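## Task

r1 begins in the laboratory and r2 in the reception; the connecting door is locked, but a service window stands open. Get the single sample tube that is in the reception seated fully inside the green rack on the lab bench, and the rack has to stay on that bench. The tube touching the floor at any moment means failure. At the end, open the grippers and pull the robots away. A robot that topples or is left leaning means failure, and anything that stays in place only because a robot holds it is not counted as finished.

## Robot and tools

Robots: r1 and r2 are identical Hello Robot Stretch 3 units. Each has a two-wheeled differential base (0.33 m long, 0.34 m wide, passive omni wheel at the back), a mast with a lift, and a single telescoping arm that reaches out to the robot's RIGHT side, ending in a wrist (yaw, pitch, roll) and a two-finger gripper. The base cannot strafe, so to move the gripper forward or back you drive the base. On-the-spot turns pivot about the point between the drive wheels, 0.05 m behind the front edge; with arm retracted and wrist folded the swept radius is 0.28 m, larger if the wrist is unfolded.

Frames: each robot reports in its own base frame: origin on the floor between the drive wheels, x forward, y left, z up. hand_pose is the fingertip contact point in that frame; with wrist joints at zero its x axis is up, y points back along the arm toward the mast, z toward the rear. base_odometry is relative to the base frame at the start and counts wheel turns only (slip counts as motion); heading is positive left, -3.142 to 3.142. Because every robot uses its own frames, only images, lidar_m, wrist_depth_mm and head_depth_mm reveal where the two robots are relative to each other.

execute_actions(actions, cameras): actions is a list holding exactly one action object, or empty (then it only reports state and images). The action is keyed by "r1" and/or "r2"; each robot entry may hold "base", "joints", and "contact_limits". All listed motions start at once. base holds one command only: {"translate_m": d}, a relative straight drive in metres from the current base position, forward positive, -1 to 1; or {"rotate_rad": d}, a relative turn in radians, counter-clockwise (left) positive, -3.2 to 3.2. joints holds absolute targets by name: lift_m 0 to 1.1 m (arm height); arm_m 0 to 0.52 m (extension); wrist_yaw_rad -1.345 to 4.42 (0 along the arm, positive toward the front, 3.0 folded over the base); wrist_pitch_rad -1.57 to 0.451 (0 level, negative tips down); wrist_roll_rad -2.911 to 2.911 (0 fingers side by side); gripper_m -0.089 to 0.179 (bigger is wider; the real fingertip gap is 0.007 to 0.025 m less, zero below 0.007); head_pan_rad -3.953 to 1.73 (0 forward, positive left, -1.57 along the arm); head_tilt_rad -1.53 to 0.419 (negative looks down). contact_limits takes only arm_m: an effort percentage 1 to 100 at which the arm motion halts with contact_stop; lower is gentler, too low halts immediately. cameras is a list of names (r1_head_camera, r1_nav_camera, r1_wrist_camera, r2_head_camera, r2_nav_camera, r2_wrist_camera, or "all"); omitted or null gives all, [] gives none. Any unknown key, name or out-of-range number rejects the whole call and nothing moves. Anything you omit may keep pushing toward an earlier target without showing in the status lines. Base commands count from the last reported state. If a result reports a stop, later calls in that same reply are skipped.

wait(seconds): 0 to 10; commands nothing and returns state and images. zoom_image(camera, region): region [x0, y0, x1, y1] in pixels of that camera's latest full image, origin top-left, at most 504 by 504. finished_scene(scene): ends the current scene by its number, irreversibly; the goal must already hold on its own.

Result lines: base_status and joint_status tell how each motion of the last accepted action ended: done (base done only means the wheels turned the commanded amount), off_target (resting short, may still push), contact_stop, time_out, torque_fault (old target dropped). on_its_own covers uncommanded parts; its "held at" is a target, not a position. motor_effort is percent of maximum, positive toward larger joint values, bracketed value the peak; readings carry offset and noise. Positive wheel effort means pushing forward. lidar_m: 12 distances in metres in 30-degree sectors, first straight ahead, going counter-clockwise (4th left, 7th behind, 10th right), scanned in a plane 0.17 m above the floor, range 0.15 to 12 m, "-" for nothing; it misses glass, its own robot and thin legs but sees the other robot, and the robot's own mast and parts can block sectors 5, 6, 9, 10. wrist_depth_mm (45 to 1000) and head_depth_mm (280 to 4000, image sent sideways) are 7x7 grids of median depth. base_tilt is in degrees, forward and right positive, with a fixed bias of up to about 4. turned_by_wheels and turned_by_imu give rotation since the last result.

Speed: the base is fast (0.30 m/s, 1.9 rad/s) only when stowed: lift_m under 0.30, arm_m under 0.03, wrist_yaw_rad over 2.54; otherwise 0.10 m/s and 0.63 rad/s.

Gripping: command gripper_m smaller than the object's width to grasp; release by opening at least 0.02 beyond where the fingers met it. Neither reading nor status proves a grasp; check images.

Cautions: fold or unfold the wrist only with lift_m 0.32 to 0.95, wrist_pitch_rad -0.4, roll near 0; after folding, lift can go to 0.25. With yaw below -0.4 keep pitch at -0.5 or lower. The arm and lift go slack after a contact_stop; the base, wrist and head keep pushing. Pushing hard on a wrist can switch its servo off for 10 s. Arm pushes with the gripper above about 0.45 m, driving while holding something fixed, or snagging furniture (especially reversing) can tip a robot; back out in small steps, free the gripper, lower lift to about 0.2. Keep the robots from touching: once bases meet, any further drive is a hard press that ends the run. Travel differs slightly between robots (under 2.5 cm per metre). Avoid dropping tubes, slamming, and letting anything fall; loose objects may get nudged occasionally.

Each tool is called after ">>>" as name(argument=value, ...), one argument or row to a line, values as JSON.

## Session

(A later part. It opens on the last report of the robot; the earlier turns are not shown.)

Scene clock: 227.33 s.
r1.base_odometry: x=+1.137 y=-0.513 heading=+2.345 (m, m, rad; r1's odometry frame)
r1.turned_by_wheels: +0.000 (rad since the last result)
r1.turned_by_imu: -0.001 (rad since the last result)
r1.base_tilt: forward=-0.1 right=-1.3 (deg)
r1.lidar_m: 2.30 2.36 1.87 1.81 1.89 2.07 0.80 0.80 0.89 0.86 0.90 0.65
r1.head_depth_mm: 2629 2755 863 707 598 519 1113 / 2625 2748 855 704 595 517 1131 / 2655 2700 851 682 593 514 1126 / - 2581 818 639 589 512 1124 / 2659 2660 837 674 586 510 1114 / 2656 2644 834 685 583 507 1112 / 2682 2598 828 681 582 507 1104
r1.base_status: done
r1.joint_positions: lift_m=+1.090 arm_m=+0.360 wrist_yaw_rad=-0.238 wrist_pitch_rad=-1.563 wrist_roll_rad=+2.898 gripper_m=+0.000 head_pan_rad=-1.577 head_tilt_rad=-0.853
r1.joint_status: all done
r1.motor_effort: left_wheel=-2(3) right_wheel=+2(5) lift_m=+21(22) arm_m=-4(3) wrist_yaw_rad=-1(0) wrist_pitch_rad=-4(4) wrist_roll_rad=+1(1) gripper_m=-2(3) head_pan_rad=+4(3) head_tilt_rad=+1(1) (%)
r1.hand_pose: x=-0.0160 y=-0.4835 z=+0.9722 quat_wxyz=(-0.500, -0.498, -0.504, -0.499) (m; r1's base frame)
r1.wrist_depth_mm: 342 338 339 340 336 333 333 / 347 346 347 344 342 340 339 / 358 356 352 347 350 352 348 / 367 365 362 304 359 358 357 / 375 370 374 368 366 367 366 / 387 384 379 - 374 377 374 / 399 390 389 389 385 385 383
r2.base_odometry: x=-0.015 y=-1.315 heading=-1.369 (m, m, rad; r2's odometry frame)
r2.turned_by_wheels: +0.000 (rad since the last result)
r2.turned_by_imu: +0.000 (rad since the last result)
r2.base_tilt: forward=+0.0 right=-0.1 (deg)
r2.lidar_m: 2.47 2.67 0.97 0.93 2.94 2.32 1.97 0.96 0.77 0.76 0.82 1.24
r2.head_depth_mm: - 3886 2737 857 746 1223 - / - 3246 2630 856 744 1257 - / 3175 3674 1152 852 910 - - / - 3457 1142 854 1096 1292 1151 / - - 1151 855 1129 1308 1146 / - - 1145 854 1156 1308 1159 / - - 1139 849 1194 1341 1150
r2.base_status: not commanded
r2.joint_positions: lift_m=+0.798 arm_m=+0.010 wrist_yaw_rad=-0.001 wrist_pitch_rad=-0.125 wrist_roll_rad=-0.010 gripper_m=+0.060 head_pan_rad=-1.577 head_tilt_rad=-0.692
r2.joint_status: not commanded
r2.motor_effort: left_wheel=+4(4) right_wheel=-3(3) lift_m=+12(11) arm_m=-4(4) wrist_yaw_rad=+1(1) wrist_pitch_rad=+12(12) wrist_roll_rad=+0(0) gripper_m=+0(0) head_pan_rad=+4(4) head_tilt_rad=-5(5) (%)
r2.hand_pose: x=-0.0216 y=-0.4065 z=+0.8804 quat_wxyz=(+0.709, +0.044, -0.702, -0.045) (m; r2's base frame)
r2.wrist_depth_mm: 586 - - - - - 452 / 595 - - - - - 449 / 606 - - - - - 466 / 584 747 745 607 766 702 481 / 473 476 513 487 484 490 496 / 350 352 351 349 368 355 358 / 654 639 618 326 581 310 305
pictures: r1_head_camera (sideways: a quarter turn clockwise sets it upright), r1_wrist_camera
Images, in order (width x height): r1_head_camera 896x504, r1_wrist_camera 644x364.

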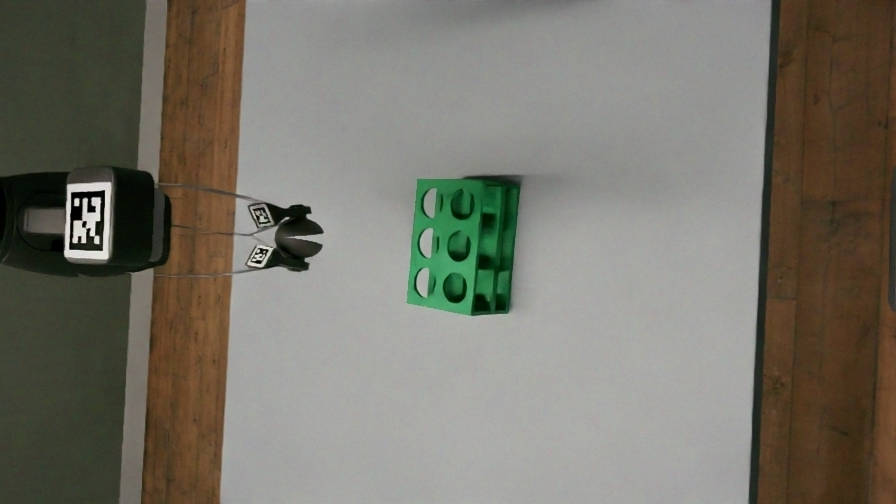

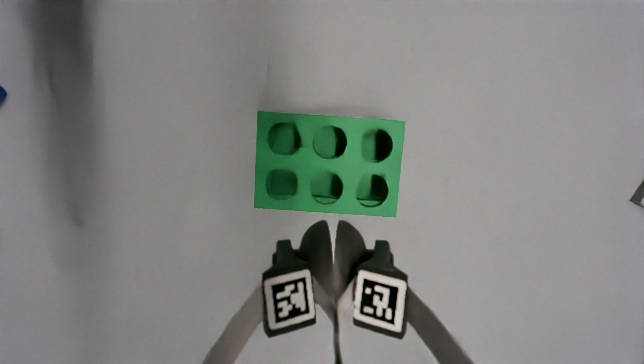

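>>> execute_actions(
  actions=[
    {"r1":{"base":{"translate_m":-0.3},"joints":{"gripper_m":0.09,"arm_m":0.4}}},
  ],
  cameras=["r1_wrist_camera","r1_head_camera"],
)

Scene clock: 231.67 s.
r1.base_odometry: x=+1.347 y=-0.728 heading=+2.345 (m, m, rad; r1's odometry frame)
r1.turned_by_wheels: +0.000 (rad since the last result)
r1.turned_by_imu: +0.001 (rad since the last result)
r1.base_tilt: forward=-0.1 right=-1.3 (deg)
r1.lidar_m: 0.94 2.53 1.87 1.82 1.90 1.76 1.71 0.51 0.89 0.86 0.90 0.94
r1.head_depth_mm: 2621 2768 864 678 598 519 1116 / 2619 2721 855 683 594 516 1108 / 2644 2721 850 698 590 514 1107 / - 2640 842 693 589 512 1122 / 2638 2670 838 691 587 509 1112 / 2658 2650 832 685 584 508 1115 / 2673 2621 826 650 581 505 1107
r1.base_status: done
r1.joint_positions: lift_m=+1.090 arm_m=+0.400 wrist_yaw_rad=-0.239 wrist_pitch_rad=-1.563 wrist_roll_rad=+2.898 gripper_m=+0.090 head_pan_rad=-1.577 head_tilt_rad=-0.853
r1.joint_status: all done
r1.motor_effort: left_wheel=-2(5) right_wheel=+2(3) lift_m=+22(21) arm_m=+4(4) wrist_yaw_rad=-1(1) wrist_pitch_rad=-4(4) wrist_roll_rad=+1(1) gripper_m=+0(79) head_pan_rad=+3(3) head_tilt_rad=+1(0) (%)
r1.hand_pose: x=-0.0160 y=-0.5229 z=+0.9722 quat_wxyz=(-0.500, -0.498, -0.503, -0.499) (m; r1's base frame)
r1.wrist_depth_mm: 338 342 338 337 336 334 333 / 348 347 347 343 343 342 325 / 359 354 352 354 353 353 308 / 365 317 362 357 361 356 356 / 375 372 371 370 365 366 363 / 384 379 381 376 378 376 374 / 389 391 392 386 383 389 383
r2.base_odometry: x=-0.015 y=-1.315 heading=-1.369 (m, m, rad; r2's odometry frame)
r2.turned_by_wheels: +0.000 (rad since the last result)
r2.turned_by_imu: +0.000 (rad since the last result)
r2.base_tilt: forward=+0.0 right=-0.1 (deg)
r2.lidar_m: 2.47 2.68 0.97 0.92 2.94 2.32 1.98 0.96 0.77 0.76 0.82 1.25
r2.head_depth_mm: - - 2760 856 746 1234 - / - 3299 2613 856 743 1262 - / - 3624 1144 853 904 - - / - 3388 1145 851 1093 1296 1158 / - - 1139 852 1124 1312 1150 / - - 1143 853 1154 1318 1156 / - - 1136 851 1180 1335 1148
r2.base_status: not commanded
r2.joint_positions: lift_m=+0.798 arm_m=+0.010 wrist_yaw_rad=-0.001 wrist_pitch_rad=-0.125 wrist_roll_rad=-0.010 gripper_m=+0.060 head_pan_rad=-1.577 head_tilt_rad=-0.692
r2.joint_status: not commanded
r2.motor_effort: left_wheel=+3(4) right_wheel=-3(3) lift_m=+11(11) arm_m=-4(4) wrist_yaw_rad=+1(1) wrist_pitch_rad=+12(12) wrist_roll_rad=+0(0) gripper_m=+0(0) head_pan_rad=+4(4) head_tilt_rad=-5(4) (%)
r2.hand_pose: x=-0.0216 y=-0.4065 z=+0.8804 quat_wxyz=(+0.709, +0.044, -0.702, -0.045) (m; r2's base frame)
r2.wrist_depth_mm: 592 - - - - - 450 / 589 - - - - - 451 / 595 - - - - - 457 / 584 750 749 602 777 687 471 / 477 475 515 483 486 485 494 / 350 352 350 354 365 357 360 / 636 629 619 328 576 308 305
pictures: r1_head_camera (sideways: a quarter turn clockwise sets it upright), r1_wrist_camera
Images, in order (width x height): r1_head_camera 896x504, r1_wrist_camera 644x364.

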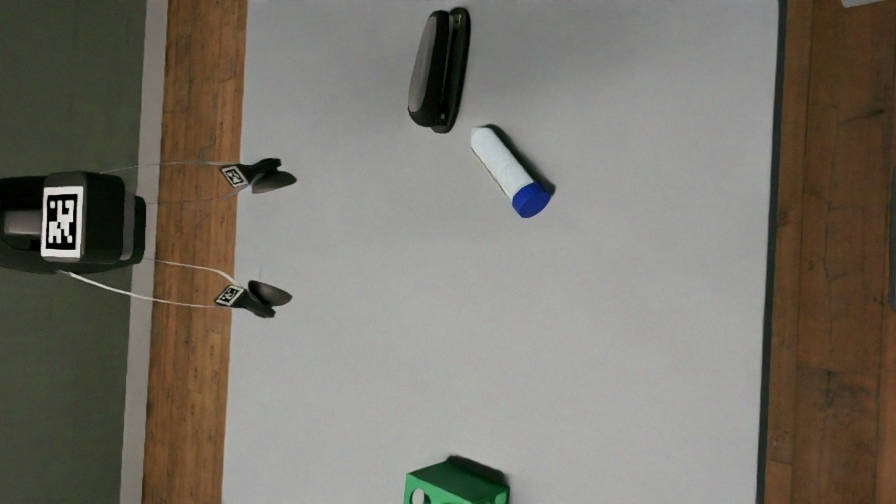

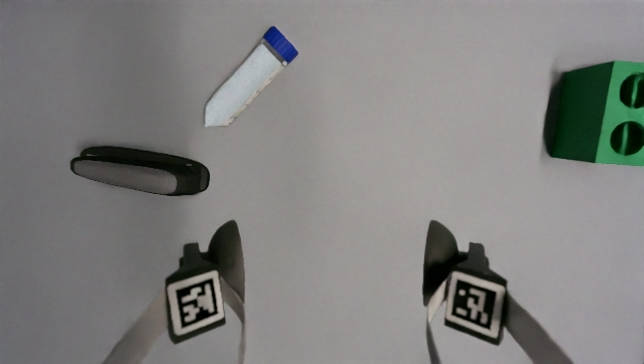

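>>> execute_actions(
  actions=[
    {"r1":{"base":{"translate_m":-0.08},"joints":{"wrist_yaw_rad":-0.94,"arm_m":0.2,"lift_m":0.96,"head_tilt_rad":-1.0}}},
  ],
  cameras=["r1_wrist_camera","r1_head_camera"],
)

Scene clock: 234.63 s.
r1.base_odometry: x=+1.403 y=-0.785 heading=+2.345 (m, m, rad; r1's odometry frame)
r1.turned_by_wheels: +0.000 (rad since the last result)
r1.turned_by_imu: +0.000 (rad since the last result)
r1.base_tilt: forward=-0.2 right=-1.3 (deg)
r1.lidar_m: 1.02 2.54 1.87 1.82 1.90 1.68 1.62 0.44 0.88 0.85 0.89 1.02
r1.head_depth_mm: - 835 726 627 553 1070 1112 / - 881 722 624 549 1193 1124 / - - 677 621 547 1186 - / 2618 - - 605 545 1179 - / 2585 839 745 606 542 1194 1096 / 2562 836 707 614 541 1191 1091 / 2533 831 702 611 538 1185 1083
r1.base_status: done
r1.joint_positions: lift_m=+0.960 arm_m=+0.200 wrist_yaw_rad=-0.938 wrist_pitch_rad=-1.563 wrist_roll_rad=+2.898 gripper_m=+0.090 head_pan_rad=-1.577 head_tilt_rad=-0.988
r1.joint_status: all done
r1.motor_effort: left_wheel=-3(6) right_wheel=+2(4) lift_m=+17(23) arm_m=-3(2) wrist_yaw_rad=-1(0) wrist_pitch_rad=-4(4) wrist_roll_rad=+1(1) gripper_m=+0(0) head_pan_rad=+4(3) head_tilt_rad=-4(13) (%)
r1.hand_pose: x=-0.0033 y=-0.3321 z=+0.8424 quat_wxyz=(-0.640, -0.640, -0.302, -0.298) (m; r1's base frame)
r1.wrist_depth_mm: 931 930 217 215 214 215 213 / 970 225 222 221 220 220 218 / 979 228 226 226 224 222 223 / 236 233 232 230 230 230 228 / 240 238 237 236 233 234 233 / 245 245 245 243 214 239 238 / 254 253 250 250 229 248 246
r2.base_odometry: x=-0.015 y=-1.315 heading=-1.369 (m, m, rad; r2's odometry frame)
r2.turned_by_wheels: +0.000 (rad since the last result)
r2.turned_by_imu: +0.000 (rad since the last result)
r2.base_tilt: forward=+0.0 right=-0.1 (deg)
r2.lidar_m: 2.47 2.67 0.98 0.92 2.93 2.32 1.98 0.96 0.77 0.76 0.82 1.25
r2.head_depth_mm: - - 2724 855 744 1226 - / - 3492 2600 853 747 1255 - / - 3615 1149 852 903 - - / - 3438 1147 850 1090 1295 1163 / - - 1150 848 1131 1319 1153 / - - 1146 850 1156 1315 1154 / - - 1143 849 1182 1351 1143
r2.base_status: not commanded
r2.joint_positions: lift_m=+0.798 arm_m=+0.010 wrist_yaw_rad=-0.001 wrist_pitch_rad=-0.125 wrist_roll_rad=-0.010 gripper_m=+0.060 head_pan_rad=-1.577 head_tilt_rad=-0.692
r2.joint_status: not commanded
r2.motor_effort: left_wheel=+4(3) right_wheel=-3(3) lift_m=+11(11) arm_m=-4(4) wrist_yaw_rad=+1(1) wrist_pitch_rad=+12(12) wrist_roll_rad=+0(0) gripper_m=+1(0) head_pan_rad=+4(4) head_tilt_rad=-4(4) (%)
r2.hand_pose: x=-0.0216 y=-0.4065 z=+0.8804 quat_wxyz=(+0.709, +0.044, -0.702, -0.045) (m; r2's base frame)
r2.wrist_depth_mm: 586 - - - - - 457 / 595 - - - - - 447 / 602 - - - - - 465 / 597 754 740 594 779 699 475 / 471 482 514 481 490 491 491 / 347 351 355 353 366 357 359 / 652 630 623 326 593 310 303
pictures: r1_head_camera (sideways: a quarter turn clockwise sets it upright), r1_wrist_camera
Images, in order (width x height): r1_head_camera 896x504, r1_wrist_camera 644x364.

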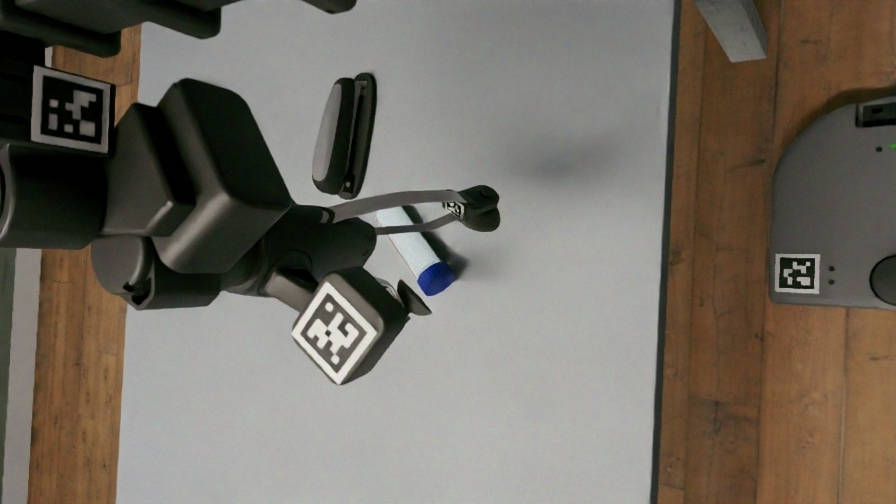

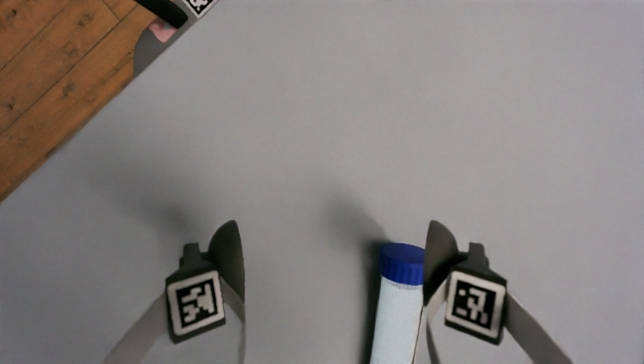

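>>> execute_actions(
  actions=[
    {"r1":{"joints":{"wrist_yaw_rad":-1.03,"arm_m":0.268,"gripper_m":0.06}}},
  ],
  cameras=["r1_wrist_camera"],
)

>>> execute_actions(
  actions=[
    {"r1":{"joints":{"lift_m":0.901}}},
  ],
  cameras=["r1_wrist_camera"],
)

>>> execute_actions(
  actions=[
    {"r1":{"joints":{"gripper_m":0.005}}},
  ],
  cameras=[],
)

>>> execute_actions(
  actions=[
    {"r1":{"joints":{"lift_m":0.93}}},
  ],
  cameras=["r1_wrist_camera"],
)

Scene clock: 238.40 s.
r1.base_odometry: x=+1.403 y=-0.785 heading=+2.345 (m, m, rad; r1's odometry frame)
r1.turned_by_wheels: +0.000 (rad since the last result)
r1.turned_by_imu: +0.000 (rad since the last result)
r1.base_tilt: forward=-0.1 right=-1.3 (deg)
r1.lidar_m: 1.01 2.53 1.87 1.82 1.90 1.68 1.62 0.44 0.88 0.86 0.89 1.02
r1.head_depth_mm: - 839 723 627 553 1071 1112 / 2615 845 722 624 550 1189 1125 / - 810 705 620 548 1186 - / - - 700 607 545 1184 - / 2580 862 695 615 543 1191 1094 / 2524 838 707 612 541 1182 1096 / 2535 830 703 610 539 1185 1087
r1.base_status: not commanded
r1.joint_positions: lift_m=+0.960 arm_m=+0.268 wrist_yaw_rad=-1.028 wrist_pitch_rad=-1.563 wrist_roll_rad=+2.898 gripper_m=+0.060 head_pan_rad=-1.577 head_tilt_rad=-0.988
r1.joint_status: all done
r1.motor_effort: left_wheel=-2(2) right_wheel=+2(2) lift_m=+18(17) arm_m=+4(5) wrist_yaw_rad=-2(2) wrist_pitch_rad=-4(4) wrist_roll_rad=+1(1) gripper_m=+0(78) head_pan_rad=+4(4) head_tilt_rad=-4(4) (%)
r1.hand_pose: x=-0.0022 y=-0.4012 z=+0.8424 quat_wxyz=(-0.653, -0.653, -0.273, -0.269) (m; r1's base frame)
r1.wrist_depth_mm: 219 217 217 216 215 216 212 / 224 223 221 220 221 219 218 / 227 229 227 225 224 223 222 / 234 233 232 230 230 229 227 / 240 239 237 235 235 233 233 / 246 247 - 239 243 240 240 / 254 251 251 249 248 247 245
r2.base_odometry: x=-0.015 y=-1.315 heading=-1.369 (m, m, rad; r2's odometry frame)
r2.turned_by_wheels: +0.000 (rad since the last result)
r2.turned_by_imu: +0.000 (rad since the last result)
r2.base_tilt: forward=+0.0 right=-0.1 (deg)
r2.lidar_m: 2.47 2.68 0.97 0.92 2.93 2.31 1.97 0.96 0.77 0.76 0.82 1.25
r2.head_depth_mm: - - 2727 857 749 1221 - / - 3466 2577 853 745 1252 - / - 3633 1148 855 903 - - / - 3356 1149 850 1103 1294 1152 / - - 1143 853 1130 1323 1153 / - - 1137 853 1156 1323 1142 / - - 1142 847 1182 1340 1159
r2.base_status: not commanded
r2.joint_positions: lift_m=+0.798 arm_m=+0.010 wrist_yaw_rad=-0.001 wrist_pitch_rad=-0.125 wrist_roll_rad=-0.010 gripper_m=+0.060 head_pan_rad=-1.577 head_tilt_rad=-0.692
r2.joint_status: not commanded
r2.motor_effort: left_wheel=+3(4) right_wheel=-3(3) lift_m=+11(11) arm_m=-4(4) wrist_yaw_rad=+1(1) wrist_pitch_rad=+12(12) wrist_roll_rad=+0(0) gripper_m=+0(0) head_pan_rad=+4(4) head_tilt_rad=-5(6) (%)
r2.hand_pose: x=-0.0216 y=-0.4065 z=+0.8804 quat_wxyz=(+0.709, +0.044, -0.702, -0.045) (m; r2's base frame)
r2.wrist_depth_mm: 589 - - - - - 459 / 588 - - - - - 452 / 585 - - - - - 459 / 593 741 741 603 793 703 481 / 474 478 515 486 484 497 491 / 352 352 355 354 363 356 359 / 642 632 611 323 592 309 305
pictures: r1_wrist_camera
Images, in order (width x height): r1_wrist_camera 644x364.

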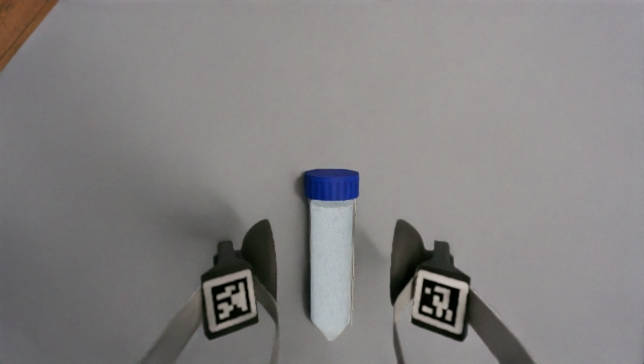

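Scene clock: 239.77 s.
r1.base_odometry: x=+1.403 y=-0.785 heading=+2.345 (m, m, rad; r1's odometry frame)
r1.turned_by_wheels: +0.000 (rad since the last result)
r1.turned_by_imu: +0.000 (rad since the last result)
r1.base_tilt: forward=-0.2 right=-1.3 (deg)
r1.lidar_m: 1.01 2.54 1.88 1.82 1.89 1.68 1.62 0.44 0.88 0.86 0.90 1.02
r1.head_depth_mm: 2621 - - 609 560 1073 1107 / - 847 721 624 549 1190 1121 / - - 686 621 548 1185 - / 2615 - - 603 546 1183 - / 2568 839 743 613 543 1193 1097 / 2564 834 708 613 541 1193 1093 / 2531 829 702 611 538 1185 1086
r1.base_status: not commanded
r1.joint_positions: lift_m=+0.903 arm_m=+0.268 wrist_yaw_rad=-1.028 wrist_pitch_rad=-1.564 wrist_roll_rad=+2.898 gripper_m=+0.060 head_pan_rad=-1.577 head_tilt_rad=-0.988
r1.joint_status: lift_m contact_stop (moved -0.057 of -0.059)
r1.on_its_own: lift_m is slack since a contact_stop, until your next command for it
r1.motor_effort: left_wheel=-2(2) right_wheel=+2(2) lift_m=+18(19) arm_m=+3(4) wrist_yaw_rad=-2(1) wrist_pitch_rad=-3(4) wrist_roll_rad=+1(1) gripper_m=-1(1) head_pan_rad=+4(3) head_tilt_rad=-5(4) (%)
r1.hand_pose: x=-0.0020 y=-0.4011 z=+0.7849 quat_wxyz=(-0.653, -0.653, -0.273, -0.269) (m; r1's base frame)
r1.wrist_depth_mm: 164 164 163 162 162 161 161 / 168 167 166 166 165 165 164 / 171 172 171 170 169 168 167 / 176 175 175 172 173 172 172 / 180 180 177 152 177 176 175 / 185 183 - 157 182 180 180 / 190 189 189 163 187 185 185
r2.base_odometry: x=-0.015 y=-1.315 heading=-1.369 (m, m, rad; r2's odometry frame)
r2.turned_by_wheels: +0.000 (rad since the last result)
r2.turned_by_imu: +0.000 (rad since the last result)
r2.base_tilt: forward=+0.0 right=-0.1 (deg)
r2.lidar_m: 2.47 2.67 0.97 0.93 2.94 2.32 1.98 0.96 0.77 0.76 0.82 1.24
r2.head_depth_mm: - - 2787 859 747 1228 - / - 3404 2579 853 744 1258 - / - 3697 1148 853 908 - - / - 3405 1149 850 1095 1298 1155 / - - 1150 852 1134 1320 1158 / - - 1140 855 1152 1320 1154 / - - 1143 849 1184 1350 1152
r2.base_status: not commanded
r2.joint_positions: lift_m=+0.798 arm_m=+0.010 wrist_yaw_rad=-0.001 wrist_pitch_rad=-0.125 wrist_roll_rad=-0.010 gripper_m=+0.060 head_pan_rad=-1.577 head_tilt_rad=-0.692
r2.joint_status: not commanded
r2.motor_effort: left_wheel=+4(4) right_wheel=-2(3) lift_m=+11(11) arm_m=-4(4) wrist_yaw_rad=+1(1) wrist_pitch_rad=+12(12) wrist_roll_rad=+0(0) gripper_m=+0(0) head_pan_rad=+4(4) head_tilt_rad=-4(5) (%)
r2.hand_pose: x=-0.0216 y=-0.4065 z=+0.8804 quat_wxyz=(+0.709, +0.044, -0.702, -0.045) (m; r2's base frame)
r2.wrist_depth_mm: 589 - - - - - 452 / 596 - - - - - 451 / 592 - - - - - 461 / 583 743 749 609 762 704 487 / 467 471 522 483 484 495 492 / 344 353 354 353 363 359 358 / 659 630 598 324 575 310 304
pictures: r1_wrist_camera
Images, in order (width x height): r1_wrist_camera 644x364.

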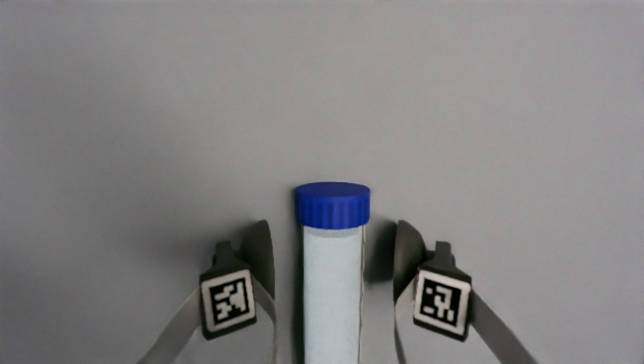

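not run: a stop came earlier in this reply.

not run: a stop came earlier in this reply.

>>> execute_actions(
  actions=[
    {"r1":{"joints":{"gripper_m":-0.01}}},
  ],
  cameras=[],
)

>>> execute_actions(
  actions=[
    {"r1":{"joints":{"lift_m":0.97}}},
  ],
  cameras=["r1_wrist_camera"],
)

Scene clock: 241.17 s.
r1.base_odometry: x=+1.403 y=-0.785 heading=+2.345 (m, m, rad; r1's odometry frame)
r1.turned_by_wheels: +0.000 (rad since the last result)
r1.turned_by_imu: +0.000 (rad since the last result)
r1.base_tilt: forward=-0.1 right=-1.3 (deg)
r1.lidar_m: 1.01 2.54 1.88 1.82 1.90 1.68 1.62 0.44 0.89 0.86 0.89 1.02
r1.head_depth_mm: 2610 - - 613 560 1071 1112 / - 846 720 623 549 1195 1121 / - - 686 621 547 1182 - / 2595 - - 606 544 1180 - / 2567 841 745 615 543 1196 1097 / 2543 835 707 613 540 1189 1093 / 2534 831 704 610 539 1184 1089
r1.base_status: not commanded
r1.joint_positions: lift_m=+0.904 arm_m=+0.268 wrist_yaw_rad=-1.030 wrist_pitch_rad=-1.567 wrist_roll_rad=+2.898 gripper_m=-0.009 head_pan_rad=-1.577 head_tilt_rad=-0.988
r1.joint_status: all done
r1.on_its_own: lift_m is slack since a contact_stop, until your next command for it
r1.motor_effort: left_wheel=-2(3) right_wheel=+0(2) lift_m=+19(20) arm_m=+2(3) wrist_yaw_rad=-1(1) wrist_pitch_rad=-2(4) wrist_roll_rad=+1(1) gripper_m=-16(89) head_pan_rad=+3(4) head_tilt_rad=-5(4) (%)
r1.hand_pose: x=-0.0013 y=-0.4008 z=+0.7862 quat_wxyz=(-0.653, -0.653, -0.272, -0.269) (m; r1's base frame)
r1.wrist_depth_mm: 165 164 165 163 163 162 162 / 169 169 168 167 167 167 165 / 173 173 171 171 170 170 169 / 176 177 176 174 175 174 173 / 181 180 180 150 178 178 178 / 186 186 185 154 - 182 181 / 190 190 189 163 188 187 185
r2.base_odometry: x=-0.015 y=-1.315 heading=-1.369 (m, m, rad; r2's odometry frame)
r2.turned_by_wheels: +0.000 (rad since the last result)
r2.turned_by_imu: +0.000 (rad since the last result)
r2.base_tilt: forward=+0.0 right=+0.0 (deg)
r2.lidar_m: 2.47 2.67 0.98 0.92 2.93 2.31 1.97 0.96 0.77 0.76 0.82 1.24
r2.head_depth_mm: - - 2758 853 745 1235 - / - 3361 2584 856 744 1247 - / - 3665 1153 853 902 - - / - 3444 1147 854 1103 1288 1162 / - - 1144 852 1126 1311 1154 / - - 1143 850 1153 1309 1155 / - - 1140 851 1184 1358 1149
r2.base_status: not commanded
r2.joint_positions: lift_m=+0.798 arm_m=+0.010 wrist_yaw_rad=-0.001 wrist_pitch_rad=-0.125 wrist_roll_rad=-0.010 gripper_m=+0.060 head_pan_rad=-1.577 head_tilt_rad=-0.692
r2.joint_status: not commanded
r2.motor_effort: left_wheel=+3(4) right_wheel=-3(3) lift_m=+11(12) arm_m=-4(4) wrist_yaw_rad=+1(1) wrist_pitch_rad=+12(12) wrist_roll_rad=+0(0) gripper_m=+0(0) head_pan_rad=+4(4) head_tilt_rad=-4(5) (%)
r2.hand_pose: x=-0.0216 y=-0.4065 z=+0.8804 quat_wxyz=(+0.709, +0.044, -0.702, -0.045) (m; r2's base frame)
r2.wrist_depth_mm: 583 - - - - - 451 / 583 - - - - - 445 / 597 - - - - - 458 / 600 742 732 595 779 691 484 / 482 482 514 480 489 490 490 / 351 353 353 354 367 358 358 / 648 626 617 329 587 310 305
pictures: none
No camera images: the call's "cameras" was empty. Leave "cameras" out to get every camera's image.

Scene clock: 242.60 s.
r1.base_odometry: x=+1.403 y=-0.785 heading=+2.345 (m, m, rad; r1's odometry frame)
r1.turned_by_wheels: +0.000 (rad since the last result)
r1.turned_by_imu: +0.000 (rad since the last result)
r1.base_tilt: forward=-0.1 right=-1.3 (deg)
r1.lidar_m: 1.01 2.54 1.88 1.82 1.89 1.68 1.62 0.44 0.89 0.85 0.89 1.02
r1.head_depth_mm: 2571 859 724 627 551 1072 1110 / 2627 855 721 624 549 1186 1124 / - 819 682 621 547 1185 - / - - 714 607 546 1177 - / 2552 883 697 616 544 1192 1091 / 2559 837 706 614 541 1192 1089 / 2524 830 703 610 539 1182 1091
r1.base_status: not commanded
r1.joint_positions: lift_m=+0.970 arm_m=+0.268 wrist_yaw_rad=-1.030 wrist_pitch_rad=-1.566 wrist_roll_rad=+2.898 gripper_m=-0.009 head_pan_rad=-1.577 head_tilt_rad=-0.988
r1.joint_status: all done
r1.motor_effort: left_wheel=-2(3) right_wheel=+1(1) lift_m=+22(21) arm_m=+3(3) wrist_yaw_rad=-1(0) wrist_pitch_rad=-2(2) wrist_roll_rad=+1(1) gripper_m=-16(16) head_pan_rad=+4(4) head_tilt_rad=-4(4) (%)
r1.hand_pose: x=-0.0015 y=-0.4009 z=+0.8522 quat_wxyz=(-0.653, -0.653, -0.272, -0.269) (m; r1's base frame)
r1.wrist_depth_mm: 941 227 226 226 225 223 222 / 233 232 230 231 229 227 227 / 240 237 236 233 234 233 233 / 246 242 243 239 241 239 237 / 250 248 248 150 246 245 243 / 259 256 253 154 250 248 248 / 263 262 261 161 259 257 257
r2.base_odometry: x=-0.015 y=-1.315 heading=-1.369 (m, m, rad; r2's odometry frame)
r2.turned_by_wheels: +0.000 (rad since the last result)
r2.turned_by_imu: +0.000 (rad since the last result)
r2.base_tilt: forward=-0.1 right=-0.1 (deg)
r2.lidar_m: 2.46 2.68 0.97 0.93 2.93 2.32 1.98 0.96 0.77 0.76 0.82 1.24
r2.head_depth_mm: - - 2754 855 744 1228 - / - 3402 2602 855 743 1266 - / - 3645 1148 852 909 - - / - 3377 1149 854 1098 1288 1152 / - - 1143 852 1119 1316 1156 / - - 1140 847 1159 1313 1153 / - - 1137 848 1185 1348 1152
r2.base_status: not commanded
r2.joint_positions: lift_m=+0.798 arm_m=+0.010 wrist_yaw_rad=-0.001 wrist_pitch_rad=-0.125 wrist_roll_rad=-0.010 gripper_m=+0.060 head_pan_rad=-1.577 head_tilt_rad=-0.692
r2.joint_status: not commanded
r2.motor_effort: left_wheel=+3(3) right_wheel=-3(3) lift_m=+11(12) arm_m=-4(4) wrist_yaw_rad=+1(1) wrist_pitch_rad=+12(12) wrist_roll_rad=-1(0) gripper_m=+1(0) head_pan_rad=+4(4) head_tilt_rad=-4(5) (%)
r2.hand_pose: x=-0.0216 y=-0.4065 z=+0.8804 quat_wxyz=(+0.709, +0.044, -0.702, -0.045) (m; r2's base frame)
r2.wrist_depth_mm: 589 - - - - - 448 / 590 - - - - - 448 / 608 - - - - - 462 / 589 738 727 594 785 695 486 / 473 468 519 485 485 492 491 / 348 351 355 351 368 355 359 / 654 626 598 326 584 307 306
pictures: r1_wrist_camera
Images, in order (width x height): r1_wrist_camera 644x364.

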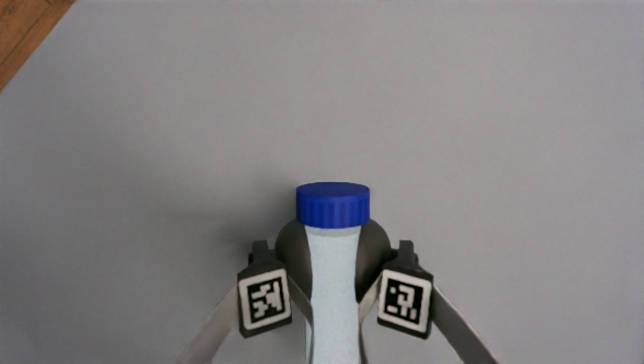

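>>> execute_actions(
  actions=[
    {"r1":{"joints":{"wrist_roll_rad":0,"wrist_yaw_rad":0,"arm_m":0.1}}},
  ],
  cameras=[],
)

>>> execute_actions(
  actions=[
    {"r1":{"joints":{"wrist_pitch_rad":0.02,"arm_m":0.0}}},
  ],
  cameras=[],
)

>>> execute_actions(
  actions=[
    {"r1":{"base":{"translate_m":0.38},"joints":{"lift_m":0.85,"head_pan_rad":-1.3}}},
  ],
  cameras=["r1_wrist_camera","r1_head_camera"],
)

Scene clock: 245.50 s.
r1.base_odometry: x=+1.403 y=-0.785 heading=+2.345 (m, m, rad; r1's odometry frame)
r1.turned_by_wheels: +0.000 (rad since the last result)
r1.turned_by_imu: +0.000 (rad since the last result)
r1.base_tilt: forward=-0.1 right=-1.4 (deg)
r1.lidar_m: 1.02 2.54 1.87 1.82 1.90 1.68 1.63 0.44 0.88 0.86 0.89 1.02
r1.head_depth_mm: - - - 627 551 1070 1111 / - - - 624 550 1189 1123 / 2641 - - - 539 1180 - / 2630 836 729 - 454 1182 - / 2564 841 711 615 543 1195 1095 / 2558 834 706 613 541 1192 1095 / 2537 831 703 610 539 1180 1089
r1.base_status: not commanded
r1.joint_positions: lift_m=+0.970 arm_m=+0.100 wrist_yaw_rad=-0.002 wrist_pitch_rad=-1.566 wrist_roll_rad=+0.004 gripper_m=-0.009 head_pan_rad=-1.577 head_tilt_rad=-0.988
r1.joint_status: all done
r1.motor_effort: left_wheel=-2(2) right_wheel=+1(1) lift_m=+22(21) arm_m=-3(3) wrist_yaw_rad=+1(1) wrist_pitch_rad=-2(2) wrist_roll_rad=-3(4) gripper_m=-15(15) head_pan_rad=+3(3) head_tilt_rad=-5(5) (%)
r1.hand_pose: x=-0.0216 y=-0.2223 z=+0.8522 quat_wxyz=(+0.500, +0.497, -0.502, -0.501) (m; r1's base frame)
r1.wrist_depth_mm: 228 229 228 228 227 228 227 / 234 235 233 232 232 231 229 / 238 237 238 237 236 237 235 / 244 244 244 239 241 241 240 / 250 249 247 151 246 244 244 / - - - 154 - - - / - - - 161 - - -
r2.base_odometry: x=-0.015 y=-1.315 heading=-1.369 (m, m, rad; r2's odometry frame)
r2.turned_by_wheels: +0.000 (rad since the last result)
r2.turned_by_imu: +0.000 (rad since the last result)
r2.base_tilt: forward=+0.0 right=-0.1 (deg)
r2.lidar_m: 2.47 2.68 0.97 0.93 2.93 2.32 1.98 0.96 0.77 0.76 0.82 1.24
r2.head_depth_mm: - - 2758 850 745 1232 - / - 3404 2651 856 746 1258 - / - 3621 1143 857 909 - - / - 3409 1143 852 1099 1290 1146 / - - 1143 849 1129 1325 1154 / - - 1143 852 1163 1313 1156 / - - 1134 848 1185 1349 1159
r2.base_status: not commanded
r2.joint_positions: lift_m=+0.798 arm_m=+0.010 wrist_yaw_rad=-0.001 wrist_pitch_rad=-0.125 wrist_roll_rad=-0.010 gripper_m=+0.060 head_pan_rad=-1.577 head_tilt_rad=-0.692
r2.joint_status: not commanded
r2.motor_effort: left_wheel=+3(4) right_wheel=-3(3) lift_m=+11(12) arm_m=-4(4) wrist_yaw_rad=+1(1) wrist_pitch_rad=+12(12) wrist_roll_rad=+0(0) gripper_m=+1(0) head_pan_rad=+4(4) head_tilt_rad=-5(5) (%)
r2.hand_pose: x=-0.0216 y=-0.4065 z=+0.8804 quat_wxyz=(+0.709, +0.044, -0.702, -0.045) (m; r2's base frame)
r2.wrist_depth_mm: 594 - - - - - 456 / 594 - - - - - 447 / 597 - - - - - 469 / 605 727 751 608 761 698 472 / 470 473 510 492 482 488 494 / 346 346 352 352 368 361 360 / 646 627 616 325 582 310 305
pictures: none
No camera images: the call's "cameras" was empty. Leave "cameras" out to get every camera's image.

Scene clock: 247.47 s.
r1.base_odometry: x=+1.403 y=-0.785 heading=+2.345 (m, m, rad; r1's odometry frame)
r1.turned_by_wheels: +0.000 (rad since the last result)
r1.turned_by_imu: +0.000 (rad since the last result)
r1.base_tilt: forward=-0.2 right=-1.3 (deg)
r1.lidar_m: 1.01 2.54 1.87 1.82 1.89 1.68 1.62 0.44 0.89 0.86 0.89 1.02
r1.head_depth_mm: 2585 911 - - - 1127 1110 / 2588 859 - - - 1188 1123 / 2560 - - - 529 1191 - / 2600 - - 616 532 1179 - / 2572 840 710 615 543 1195 1096 / 2556 836 707 613 541 1189 1094 / 2541 829 703 609 539 1184 1090
r1.base_status: not commanded
r1.joint_positions: lift_m=+0.970 arm_m=+0.000 wrist_yaw_rad=-0.001 wrist_pitch_rad=-0.014 wrist_roll_rad=+0.003 gripper_m=-0.009 head_pan_rad=-1.577 head_tilt_rad=-0.988
r1.joint_status: all done
r1.motor_effort: left_wheel=-2(2) right_wheel=+1(1) lift_m=+23(21) arm_m=-3(3) wrist_yaw_rad=+1(1) wrist_pitch_rad=+20(18) wrist_roll_rad=-2(3) gripper_m=-15(15) head_pan_rad=+3(4) head_tilt_rad=-4(4) (%)
r1.hand_pose: x=-0.0218 y=-0.4011 z=+1.0808 quat_wxyz=(+0.706, +0.005, -0.708, -0.006) (m; r1's base frame)
r1.wrist_depth_mm: - - - - - - - / - - - - - - - / - - - - - - - / - - - - - - - / - - - 150 - - - / - - - 154 - - - / 623 611 584 161 595 613 -
r2.base_odometry: x=-0.015 y=-1.315 heading=-1.369 (m, m, rad; r2's odometry frame)
r2.turned_by_wheels: +0.000 (rad since the last result)
r2.turned_by_imu: +0.000 (rad since the last result)
r2.base_tilt: forward=+0.0 right=+0.0 (deg)
r2.lidar_m: 2.47 2.68 0.97 0.93 2.93 2.32 1.98 0.96 0.77 0.76 0.82 1.24
r2.head_depth_mm: - - 2722 859 748 1224 - / - 3415 2613 857 746 1264 - / - 3601 1151 851 903 - - / - 3406 1147 852 1101 1289 1149 / - - 1143 849 1123 1314 1155 / - - 1149 850 1156 1314 1154 / - - 1145 845 1184 1340 1148
r2.base_status: not commanded
r2.joint_positions: lift_m=+0.798 arm_m=+0.010 wrist_yaw_rad=-0.001 wrist_pitch_rad=-0.125 wrist_roll_rad=-0.010 gripper_m=+0.060 head_pan_rad=-1.577 head_tilt_rad=-0.692
r2.joint_status: not commanded
r2.motor_effort: left_wheel=+4(4) right_wheel=-3(3) lift_m=+11(11) arm_m=-4(4) wrist_yaw_rad=+1(1) wrist_pitch_rad=+12(12) wrist_roll_rad=+0(0) gripper_m=+0(1) head_pan_rad=+4(4) head_tilt_rad=-4(4) (%)
r2.hand_pose: x=-0.0216 y=-0.4065 z=+0.8804 quat_wxyz=(+0.709, +0.044, -0.702, -0.045) (m; r2's base frame)
r2.wrist_depth_mm: 589 - - - - - 450 / 592 - - - - - 449 / 594 - - - - - 465 / 591 748 771 595 773 691 483 / 473 473 511 482 491 491 490 / 349 351 351 355 364 361 357 / 638 627 601 325 574 307 307
pictures: none
No camera images: the call's "cameras" was empty. Leave "cameras" out to get every camera's image.

Scene clock: 252.67 s.
r1.base_odometry: x=+1.137 y=-0.513 heading=+2.345 (m, m, rad; r1's odometry frame)
r1.turned_by_wheels: +0.000 (rad since the last result)
r1.turned_by_imu: +0.000 (rad since the last result)
r1.base_tilt: forward=-0.1 right=-1.3 (deg)
r1.lidar_m: 2.30 2.36 1.87 1.81 1.89 2.07 0.80 0.80 0.89 0.86 0.90 0.65
r1.head_depth_mm: 2550 864 689 615 - - 1102 / 2578 856 597 - - - 1120 / 2610 852 719 610 551 1185 - / 2585 846 715 620 545 1199 - / 2579 840 711 615 544 1213 1093 / 2546 835 703 612 558 1210 1089 / 2537 831 701 610 565 1205 1091
r1.base_status: done
r1.joint_positions: lift_m=+0.850 arm_m=+0.000 wrist_yaw_rad=-0.001 wrist_pitch_rad=-0.013 wrist_roll_rad=+0.003 gripper_m=-0.009 head_pan_rad=-1.307 head_tilt_rad=-0.988
r1.joint_status: all done
r1.motor_effort: left_wheel=-3(3) right_wheel=+2(4) lift_m=+18(20) arm_m=-3(3) wrist_yaw_rad=+1(0) wrist_pitch_rad=+19(20) wrist_roll_rad=-2(2) gripper_m=-15(16) head_pan_rad=+4(31) head_tilt_rad=-4(4) (%)
r1.hand_pose: x=-0.0218 y=-0.4012 z=+0.9615 quat_wxyz=(+0.706, +0.004, -0.708, -0.005) (m; r1's base frame)
r1.wrist_depth_mm: - - - - - - - / - - - - - - - / - - - - - - - / - - - - - - - / - - - 150 - - - / 563 561 594 154 598 571 561 / 424 428 401 161 402 422 423
r2.base_odometry: x=-0.015 y=-1.315 heading=-1.369 (m, m, rad; r2's odometry frame)
r2.turned_by_wheels: +0.000 (rad since the last result)
r2.turned_by_imu: +0.001 (rad since the last result)
r2.base_tilt: forward=+0.0 right=-0.1 (deg)
r2.lidar_m: 2.46 2.68 0.97 0.93 2.94 2.32 1.98 0.96 0.77 0.76 0.82 1.25
r2.head_depth_mm: - 3997 2759 853 746 1234 - / - 3183 2607 854 746 1255 - / - 3644 1148 852 908 - - / - 3451 1152 854 1095 1289 1155 / - - 1138 851 1132 1319 1156 / - - 1140 847 1150 1316 1153 / - - 1143 849 1184 1346 1154
r2.base_status: not commanded
r2.joint_positions: lift_m=+0.798 arm_m=+0.010 wrist_yaw_rad=-0.001 wrist_pitch_rad=-0.125 wrist_roll_rad=-0.010 gripper_m=+0.060 head_pan_rad=-1.577 head_tilt_rad=-0.692
r2.joint_status: not commanded
r2.motor_effort: left_wheel=+4(4) right_wheel=-3(3) lift_m=+11(11) arm_m=-4(4) wrist_yaw_rad=+1(1) wrist_pitch_rad=+12(12) wrist_roll_rad=+0(1) gripper_m=+1(0) head_pan_rad=+4(4) head_tilt_rad=-5(5) (%)
r2.hand_pose: x=-0.0216 y=-0.4065 z=+0.8804 quat_wxyz=(+0.709, +0.044, -0.702, -0.045) (m; r2's base frame)
r2.wrist_depth_mm: 591 - - - - - 458 / 580 - - - - - 450 / 598 - - - - - 463 / 599 737 747 615 774 689 478 / 472 473 516 486 486 487 489 / 348 352 353 353 365 353 359 / 628 620 613 324 585 308 304
pictures: r1_head_camera (sideways: a quarter turn clockwise sets it upright), r1_wrist_camera
Images, in order (width x height): r1_head_camera 896x504, r1_wrist_camera 644x364.

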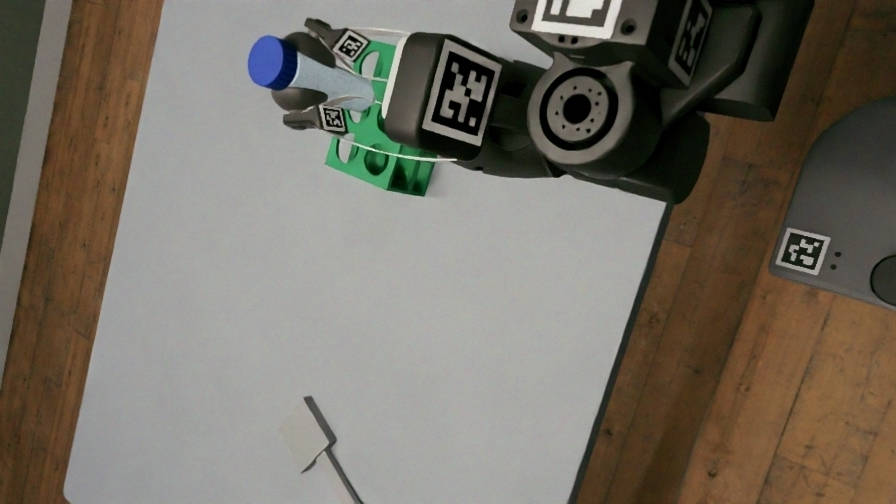

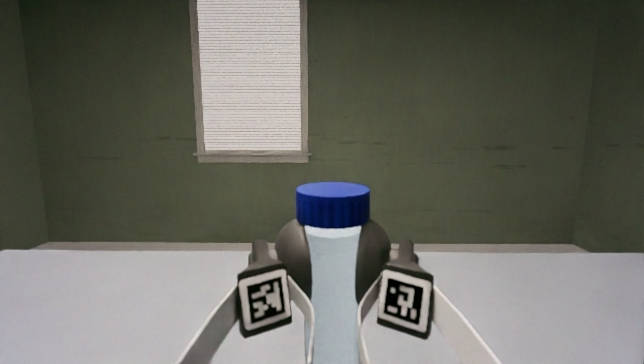

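Tip is still elevated; lower for a better view.

>>> execute_actions(
  actions=[
    {"r1":{"joints":{"lift_m":0.815}}},
  ],
  cameras=["r1_head_camera"],
)

>>> zoom_image(
  camera="r1_head_camera",
  region=[240,0,520,200],
)

Scene clock: 253.97 s.
r1.base_odometry: x=+1.137 y=-0.513 heading=+2.345 (m, m, rad; r1's odometry frame)
r1.turned_by_wheels: +0.000 (rad since the last result)
r1.turned_by_imu: +0.000 (rad since the last result)
r1.base_tilt: forward=-0.2 right=-1.3 (deg)
r1.lidar_m: 2.30 2.37 1.88 1.81 1.89 2.06 0.79 0.80 0.89 0.86 0.90 0.65
r1.head_depth_mm: 2536 858 726 617 573 - 1092 / 2573 854 737 620 - - 1107 / 2632 851 719 611 547 1187 - / 2614 846 714 618 545 1197 - / 2576 840 711 616 543 1210 1097 / 2556 835 704 612 559 1207 1095 / 2522 830 700 610 567 1203 1086
r1.base_status: not commanded
r1.joint_positions: lift_m=+0.815 arm_m=+0.000 wrist_yaw_rad=-0.001 wrist_pitch_rad=-0.012 wrist_roll_rad=+0.003 gripper_m=-0.009 head_pan_rad=-1.307 head_tilt_rad=-0.988
r1.joint_status: all done
r1.motor_effort: left_wheel=-3(3) right_wheel=+1(1) lift_m=+18(19) arm_m=-3(3) wrist_yaw_rad=+0(1) wrist_pitch_rad=+19(19) wrist_roll_rad=-2(2) gripper_m=-15(14) head_pan_rad=+4(4) head_tilt_rad=-5(4) (%)
r1.hand_pose: x=-0.0218 y=-0.4012 z=+0.9266 quat_wxyz=(+0.706, +0.004, -0.708, -0.005) (m; r1's base frame)
r1.wrist_depth_mm: - - - - - - - / - - - - - - - / - - - - - - - / - - - - - - - / - - - 151 - - - / 492 488 504 153 521 495 489 / 367 365 334 161 343 369 365
r2.base_odometry: x=-0.015 y=-1.315 heading=-1.369 (m, m, rad; r2's odometry frame)
r2.turned_by_wheels: +0.000 (rad since the last result)
r2.turned_by_imu: +0.000 (rad since the last result)
r2.base_tilt: forward=+0.0 right=+0.0 (deg)
r2.lidar_m: 2.46 2.67 0.97 0.93 2.94 2.32 1.98 0.96 0.77 0.76 0.82 1.25
r2.head_depth_mm: - 3959 2762 856 745 1229 - / - 3185 2559 853 744 1259 - / - 3619 1137 852 909 - - / - 3376 1151 851 1100 1289 1158 / - - 1143 850 1131 1311 1160 / - - 1142 848 1162 1335 1152 / - - 1143 848 1184 1344 1161
r2.base_status: not commanded
r2.joint_positions: lift_m=+0.798 arm_m=+0.010 wrist_yaw_rad=-0.001 wrist_pitch_rad=-0.125 wrist_roll_rad=-0.010 gripper_m=+0.060 head_pan_rad=-1.577 head_tilt_rad=-0.692
r2.joint_status: not commanded
r2.motor_effort: left_wheel=+3(4) right_wheel=-3(3) lift_m=+11(11) arm_m=-4(4) wrist_yaw_rad=+1(1) wrist_pitch_rad=+12(12) wrist_roll_rad=+0(1) gripper_m=+0(0) head_pan_rad=+4(4) head_tilt_rad=-5(4) (%)
r2.hand_pose: x=-0.0216 y=-0.4065 z=+0.8804 quat_wxyz=(+0.709, +0.044, -0.702, -0.045) (m; r2's base frame)
r2.wrist_depth_mm: 595 - - - - - 447 / 600 - - - - - 451 / 606 - - - - - 462 / 598 748 762 595 775 704 475 / 477 475 510 486 492 493 493 / 349 353 354 354 363 358 358 / 661 644 603 324 586 305 307
pictures: r1_head_camera (sideways: a quarter turn clockwise sets it upright)
Images, in order (width x height): r1_head_camera 896x504.

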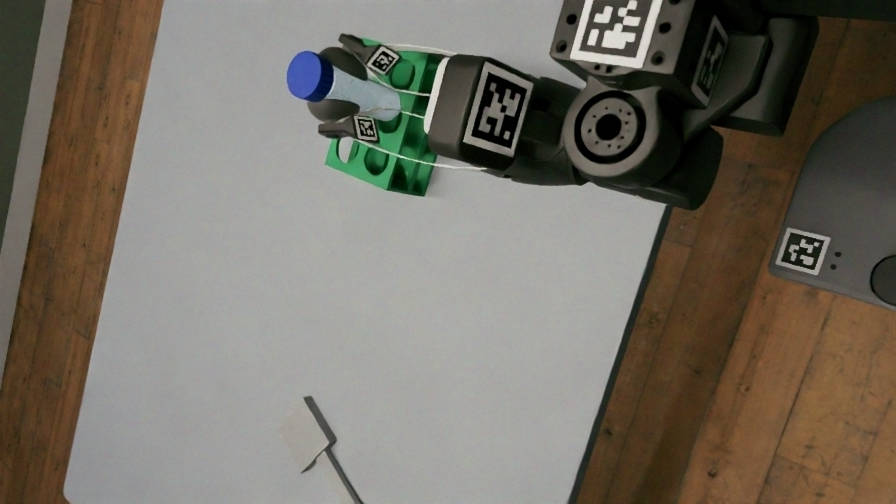

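Region (240, 0, 520, 200) of r1_head_camera's 896x504 image, scaled by 1.800, with more detail than that image has; it fills the top 360 rows of this view, and the rest is white.

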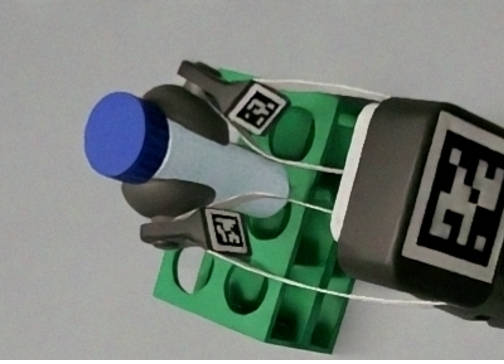

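>>> execute_actions(
  actions=[
    {"r1":{"base":{"translate_m":0.01},"joints":{"arm_m":0.012}}},
  ],
  cameras=[],
)

>>> execute_actions(
  actions=[
    {"r1":{"joints":{"lift_m":0.8}}},
  ],
  cameras=["r1_head_camera"],
)

>>> zoom_image(
  camera="r1_head_camera",
  region=[240,0,520,200],
)

Scene clock: 255.93 s.
r1.base_odometry: x=+1.130 y=-0.506 heading=+2.344 (m, m, rad; r1's odometry frame)
r1.turned_by_wheels: +0.000 (rad since the last result)
r1.turned_by_imu: +0.000 (rad since the last result)
r1.base_tilt: forward=-0.2 right=-1.3 (deg)
r1.lidar_m: 2.29 2.35 1.87 1.81 1.89 2.08 0.81 0.81 0.89 0.86 0.90 0.64
r1.head_depth_mm: 2558 861 729 615 - - 1098 / 2571 856 601 - - - 1120 / 2630 851 719 609 546 1197 - / 2591 845 714 618 545 1198 - / 2570 841 710 615 543 1209 1097 / 2554 835 702 614 559 1206 1091 / 2533 830 701 612 567 1204 1091
r1.base_status: done
r1.joint_positions: lift_m=+0.815 arm_m=+0.012 wrist_yaw_rad=-0.001 wrist_pitch_rad=-0.012 wrist_roll_rad=+0.003 gripper_m=-0.009 head_pan_rad=-1.307 head_tilt_rad=-0.988
r1.joint_status: all done
r1.motor_effort: left_wheel=-2(4) right_wheel=+1(4) lift_m=+18(18) arm_m=+3(5) wrist_yaw_rad=+1(1) wrist_pitch_rad=+18(19) wrist_roll_rad=-3(2) gripper_m=-15(15) head_pan_rad=+4(4) head_tilt_rad=-4(4) (%)
r1.hand_pose: x=-0.0218 y=-0.4126 z=+0.9266 quat_wxyz=(+0.706, +0.004, -0.708, -0.005) (m; r1's base frame)
r1.wrist_depth_mm: - - - - - - - / - - - - - - - / - - - - - - - / - - - - - - - / - - - 150 - - - / 484 488 503 154 527 487 481 / 364 367 348 162 352 364 367
r2.base_odometry: x=-0.015 y=-1.315 heading=-1.369 (m, m, rad; r2's odometry frame)
r2.turned_by_wheels: +0.000 (rad since the last result)
r2.turned_by_imu: +0.000 (rad since the last result)
r2.base_tilt: forward=+0.0 right=-0.1 (deg)
r2.lidar_m: 2.47 2.66 0.97 0.93 2.93 2.32 1.98 0.96 0.77 0.76 0.82 1.24
r2.head_depth_mm: - 3924 2782 857 746 1227 - / - 3203 2633 854 746 1262 - / - 3625 1147 856 904 - - / - 3398 1144 854 1098 1295 1159 / - - 1144 853 1135 1323 1152 / - - 1143 851 1155 1308 1157 / - - 1137 847 1180 1341 1150
r2.base_status: not commanded
r2.joint_positions: lift_m=+0.798 arm_m=+0.010 wrist_yaw_rad=-0.001 wrist_pitch_rad=-0.125 wrist_roll_rad=-0.010 gripper_m=+0.060 head_pan_rad=-1.577 head_tilt_rad=-0.692
r2.joint_status: not commanded
r2.motor_effort: left_wheel=+4(4) right_wheel=-2(3) lift_m=+11(11) arm_m=-4(4) wrist_yaw_rad=+1(1) wrist_pitch_rad=+12(12) wrist_roll_rad=+0(0) gripper_m=+0(0) head_pan_rad=+4(4) head_tilt_rad=-5(4) (%)
r2.hand_pose: x=-0.0216 y=-0.4065 z=+0.8804 quat_wxyz=(+0.709, +0.044, -0.702, -0.045) (m; r2's base frame)
r2.wrist_depth_mm: 595 - - - - - 450 / 582 - - - - - 442 / 589 - - - - - 469 / 600 738 755 601 765 690 481 / 471 482 516 481 489 491 492 / 346 350 353 353 364 353 360 / 651 621 602 324 583 310 306
pictures: none
No camera images: the call's "cameras" was empty. Leave "cameras" out to get every camera's image.

Scene clock: 256.77 s.
r1.base_odometry: x=+1.130 y=-0.506 heading=+2.344 (m, m, rad; r1's odometry frame)
r1.turned_by_wheels: +0.000 (rad since the last result)
r1.turned_by_imu: +0.000 (rad since the last result)
r1.base_tilt: forward=-0.1 right=-1.3 (deg)
r1.lidar_m: 2.29 2.35 1.87 1.81 1.89 2.08 0.81 0.81 0.89 0.86 0.90 0.64
r1.head_depth_mm: 2547 862 728 616 577 - 1093 / 2573 855 738 586 - - 1118 / 2628 854 716 611 548 1187 - / 2586 845 713 619 545 1194 - / 2579 841 709 616 544 1210 1092 / 2560 834 703 612 557 1202 1094 / 2525 830 701 611 566 1208 1088
r1.base_status: not commanded
r1.joint_positions: lift_m=+0.800 arm_m=+0.012 wrist_yaw_rad=-0.001 wrist_pitch_rad=-0.012 wrist_roll_rad=+0.003 gripper_m=-0.009 head_pan_rad=-1.307 head_tilt_rad=-0.988
r1.joint_status: all done
r1.motor_effort: left_wheel=-2(2) right_wheel=+2(2) lift_m=+18(18) arm_m=+4(4) wrist_yaw_rad=+1(1) wrist_pitch_rad=+18(19) wrist_roll_rad=-2(3) gripper_m=-15(15) head_pan_rad=+3(4) head_tilt_rad=-4(4) (%)
r1.hand_pose: x=-0.0218 y=-0.4126 z=+0.9116 quat_wxyz=(+0.706, +0.004, -0.708, -0.005) (m; r1's base frame)
r1.wrist_depth_mm: - - - - - - - / - - - - - - - / - - - - - - - / - - - - - - - / 685 686 676 150 - 664 678 / 457 456 472 154 484 455 458 / 342 343 327 162 316 340 343
r2.base_odometry: x=-0.015 y=-1.315 heading=-1.369 (m, m, rad; r2's odometry frame)
r2.turned_by_wheels: +0.000 (rad since the last result)
r2.turned_by_imu: +0.000 (rad since the last result)
r2.base_tilt: forward=+0.0 right=+0.0 (deg)
r2.lidar_m: 2.46 2.67 0.98 0.93 2.93 2.32 1.98 0.96 0.77 0.76 0.82 1.24
r2.head_depth_mm: - - 2749 854 744 1235 - / 3186 3146 2654 854 745 1259 - / - 3709 1145 852 900 - - / - 3385 1146 859 1089 1299 1149 / - - 1151 852 1125 1315 1153 / - - 1142 849 1163 1306 1157 / - - 1143 848 1186 1352 1150
r2.base_status: not commanded
r2.joint_positions: lift_m=+0.798 arm_m=+0.010 wrist_yaw_rad=-0.001 wrist_pitch_rad=-0.125 wrist_roll_rad=-0.010 gripper_m=+0.060 head_pan_rad=-1.577 head_tilt_rad=-0.692
r2.joint_status: not commanded
r2.motor_effort: left_wheel=+3(4) right_wheel=-4(3) lift_m=+11(12) arm_m=-4(4) wrist_yaw_rad=+1(1) wrist_pitch_rad=+12(12) wrist_roll_rad=-1(1) gripper_m=+0(0) head_pan_rad=+4(4) head_tilt_rad=-5(5) (%)
r2.hand_pose: x=-0.0216 y=-0.4065 z=+0.8804 quat_wxyz=(+0.709, +0.044, -0.702, -0.045) (m; r2's base frame)
r2.wrist_depth_mm: 601 - - - - - 458 / 594 - - - - - 445 / 592 - - - - - 463 / 596 760 762 603 773 691 475 / 472 477 514 476 482 489 487 / 348 350 354 355 367 358 359 / 646 625 610 328 591 309 305
pictures: r1_head_camera (sideways: a quarter turn clockwise sets it upright)
Images, in order (width x height): r1_head_camera 896x504.

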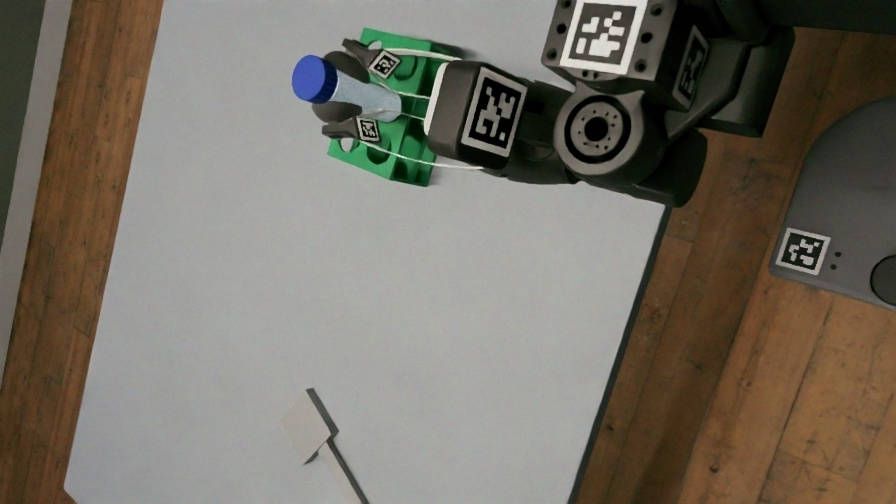

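Region (240, 0, 520, 200) of r1_head_camera's 896x504 image, scaled by 1.800, with more detail than that image has; it fills the top 360 rows of this view, and the rest is white.

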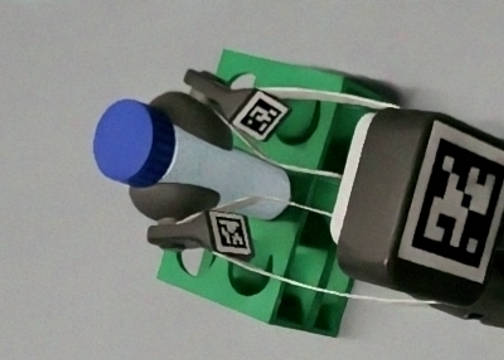

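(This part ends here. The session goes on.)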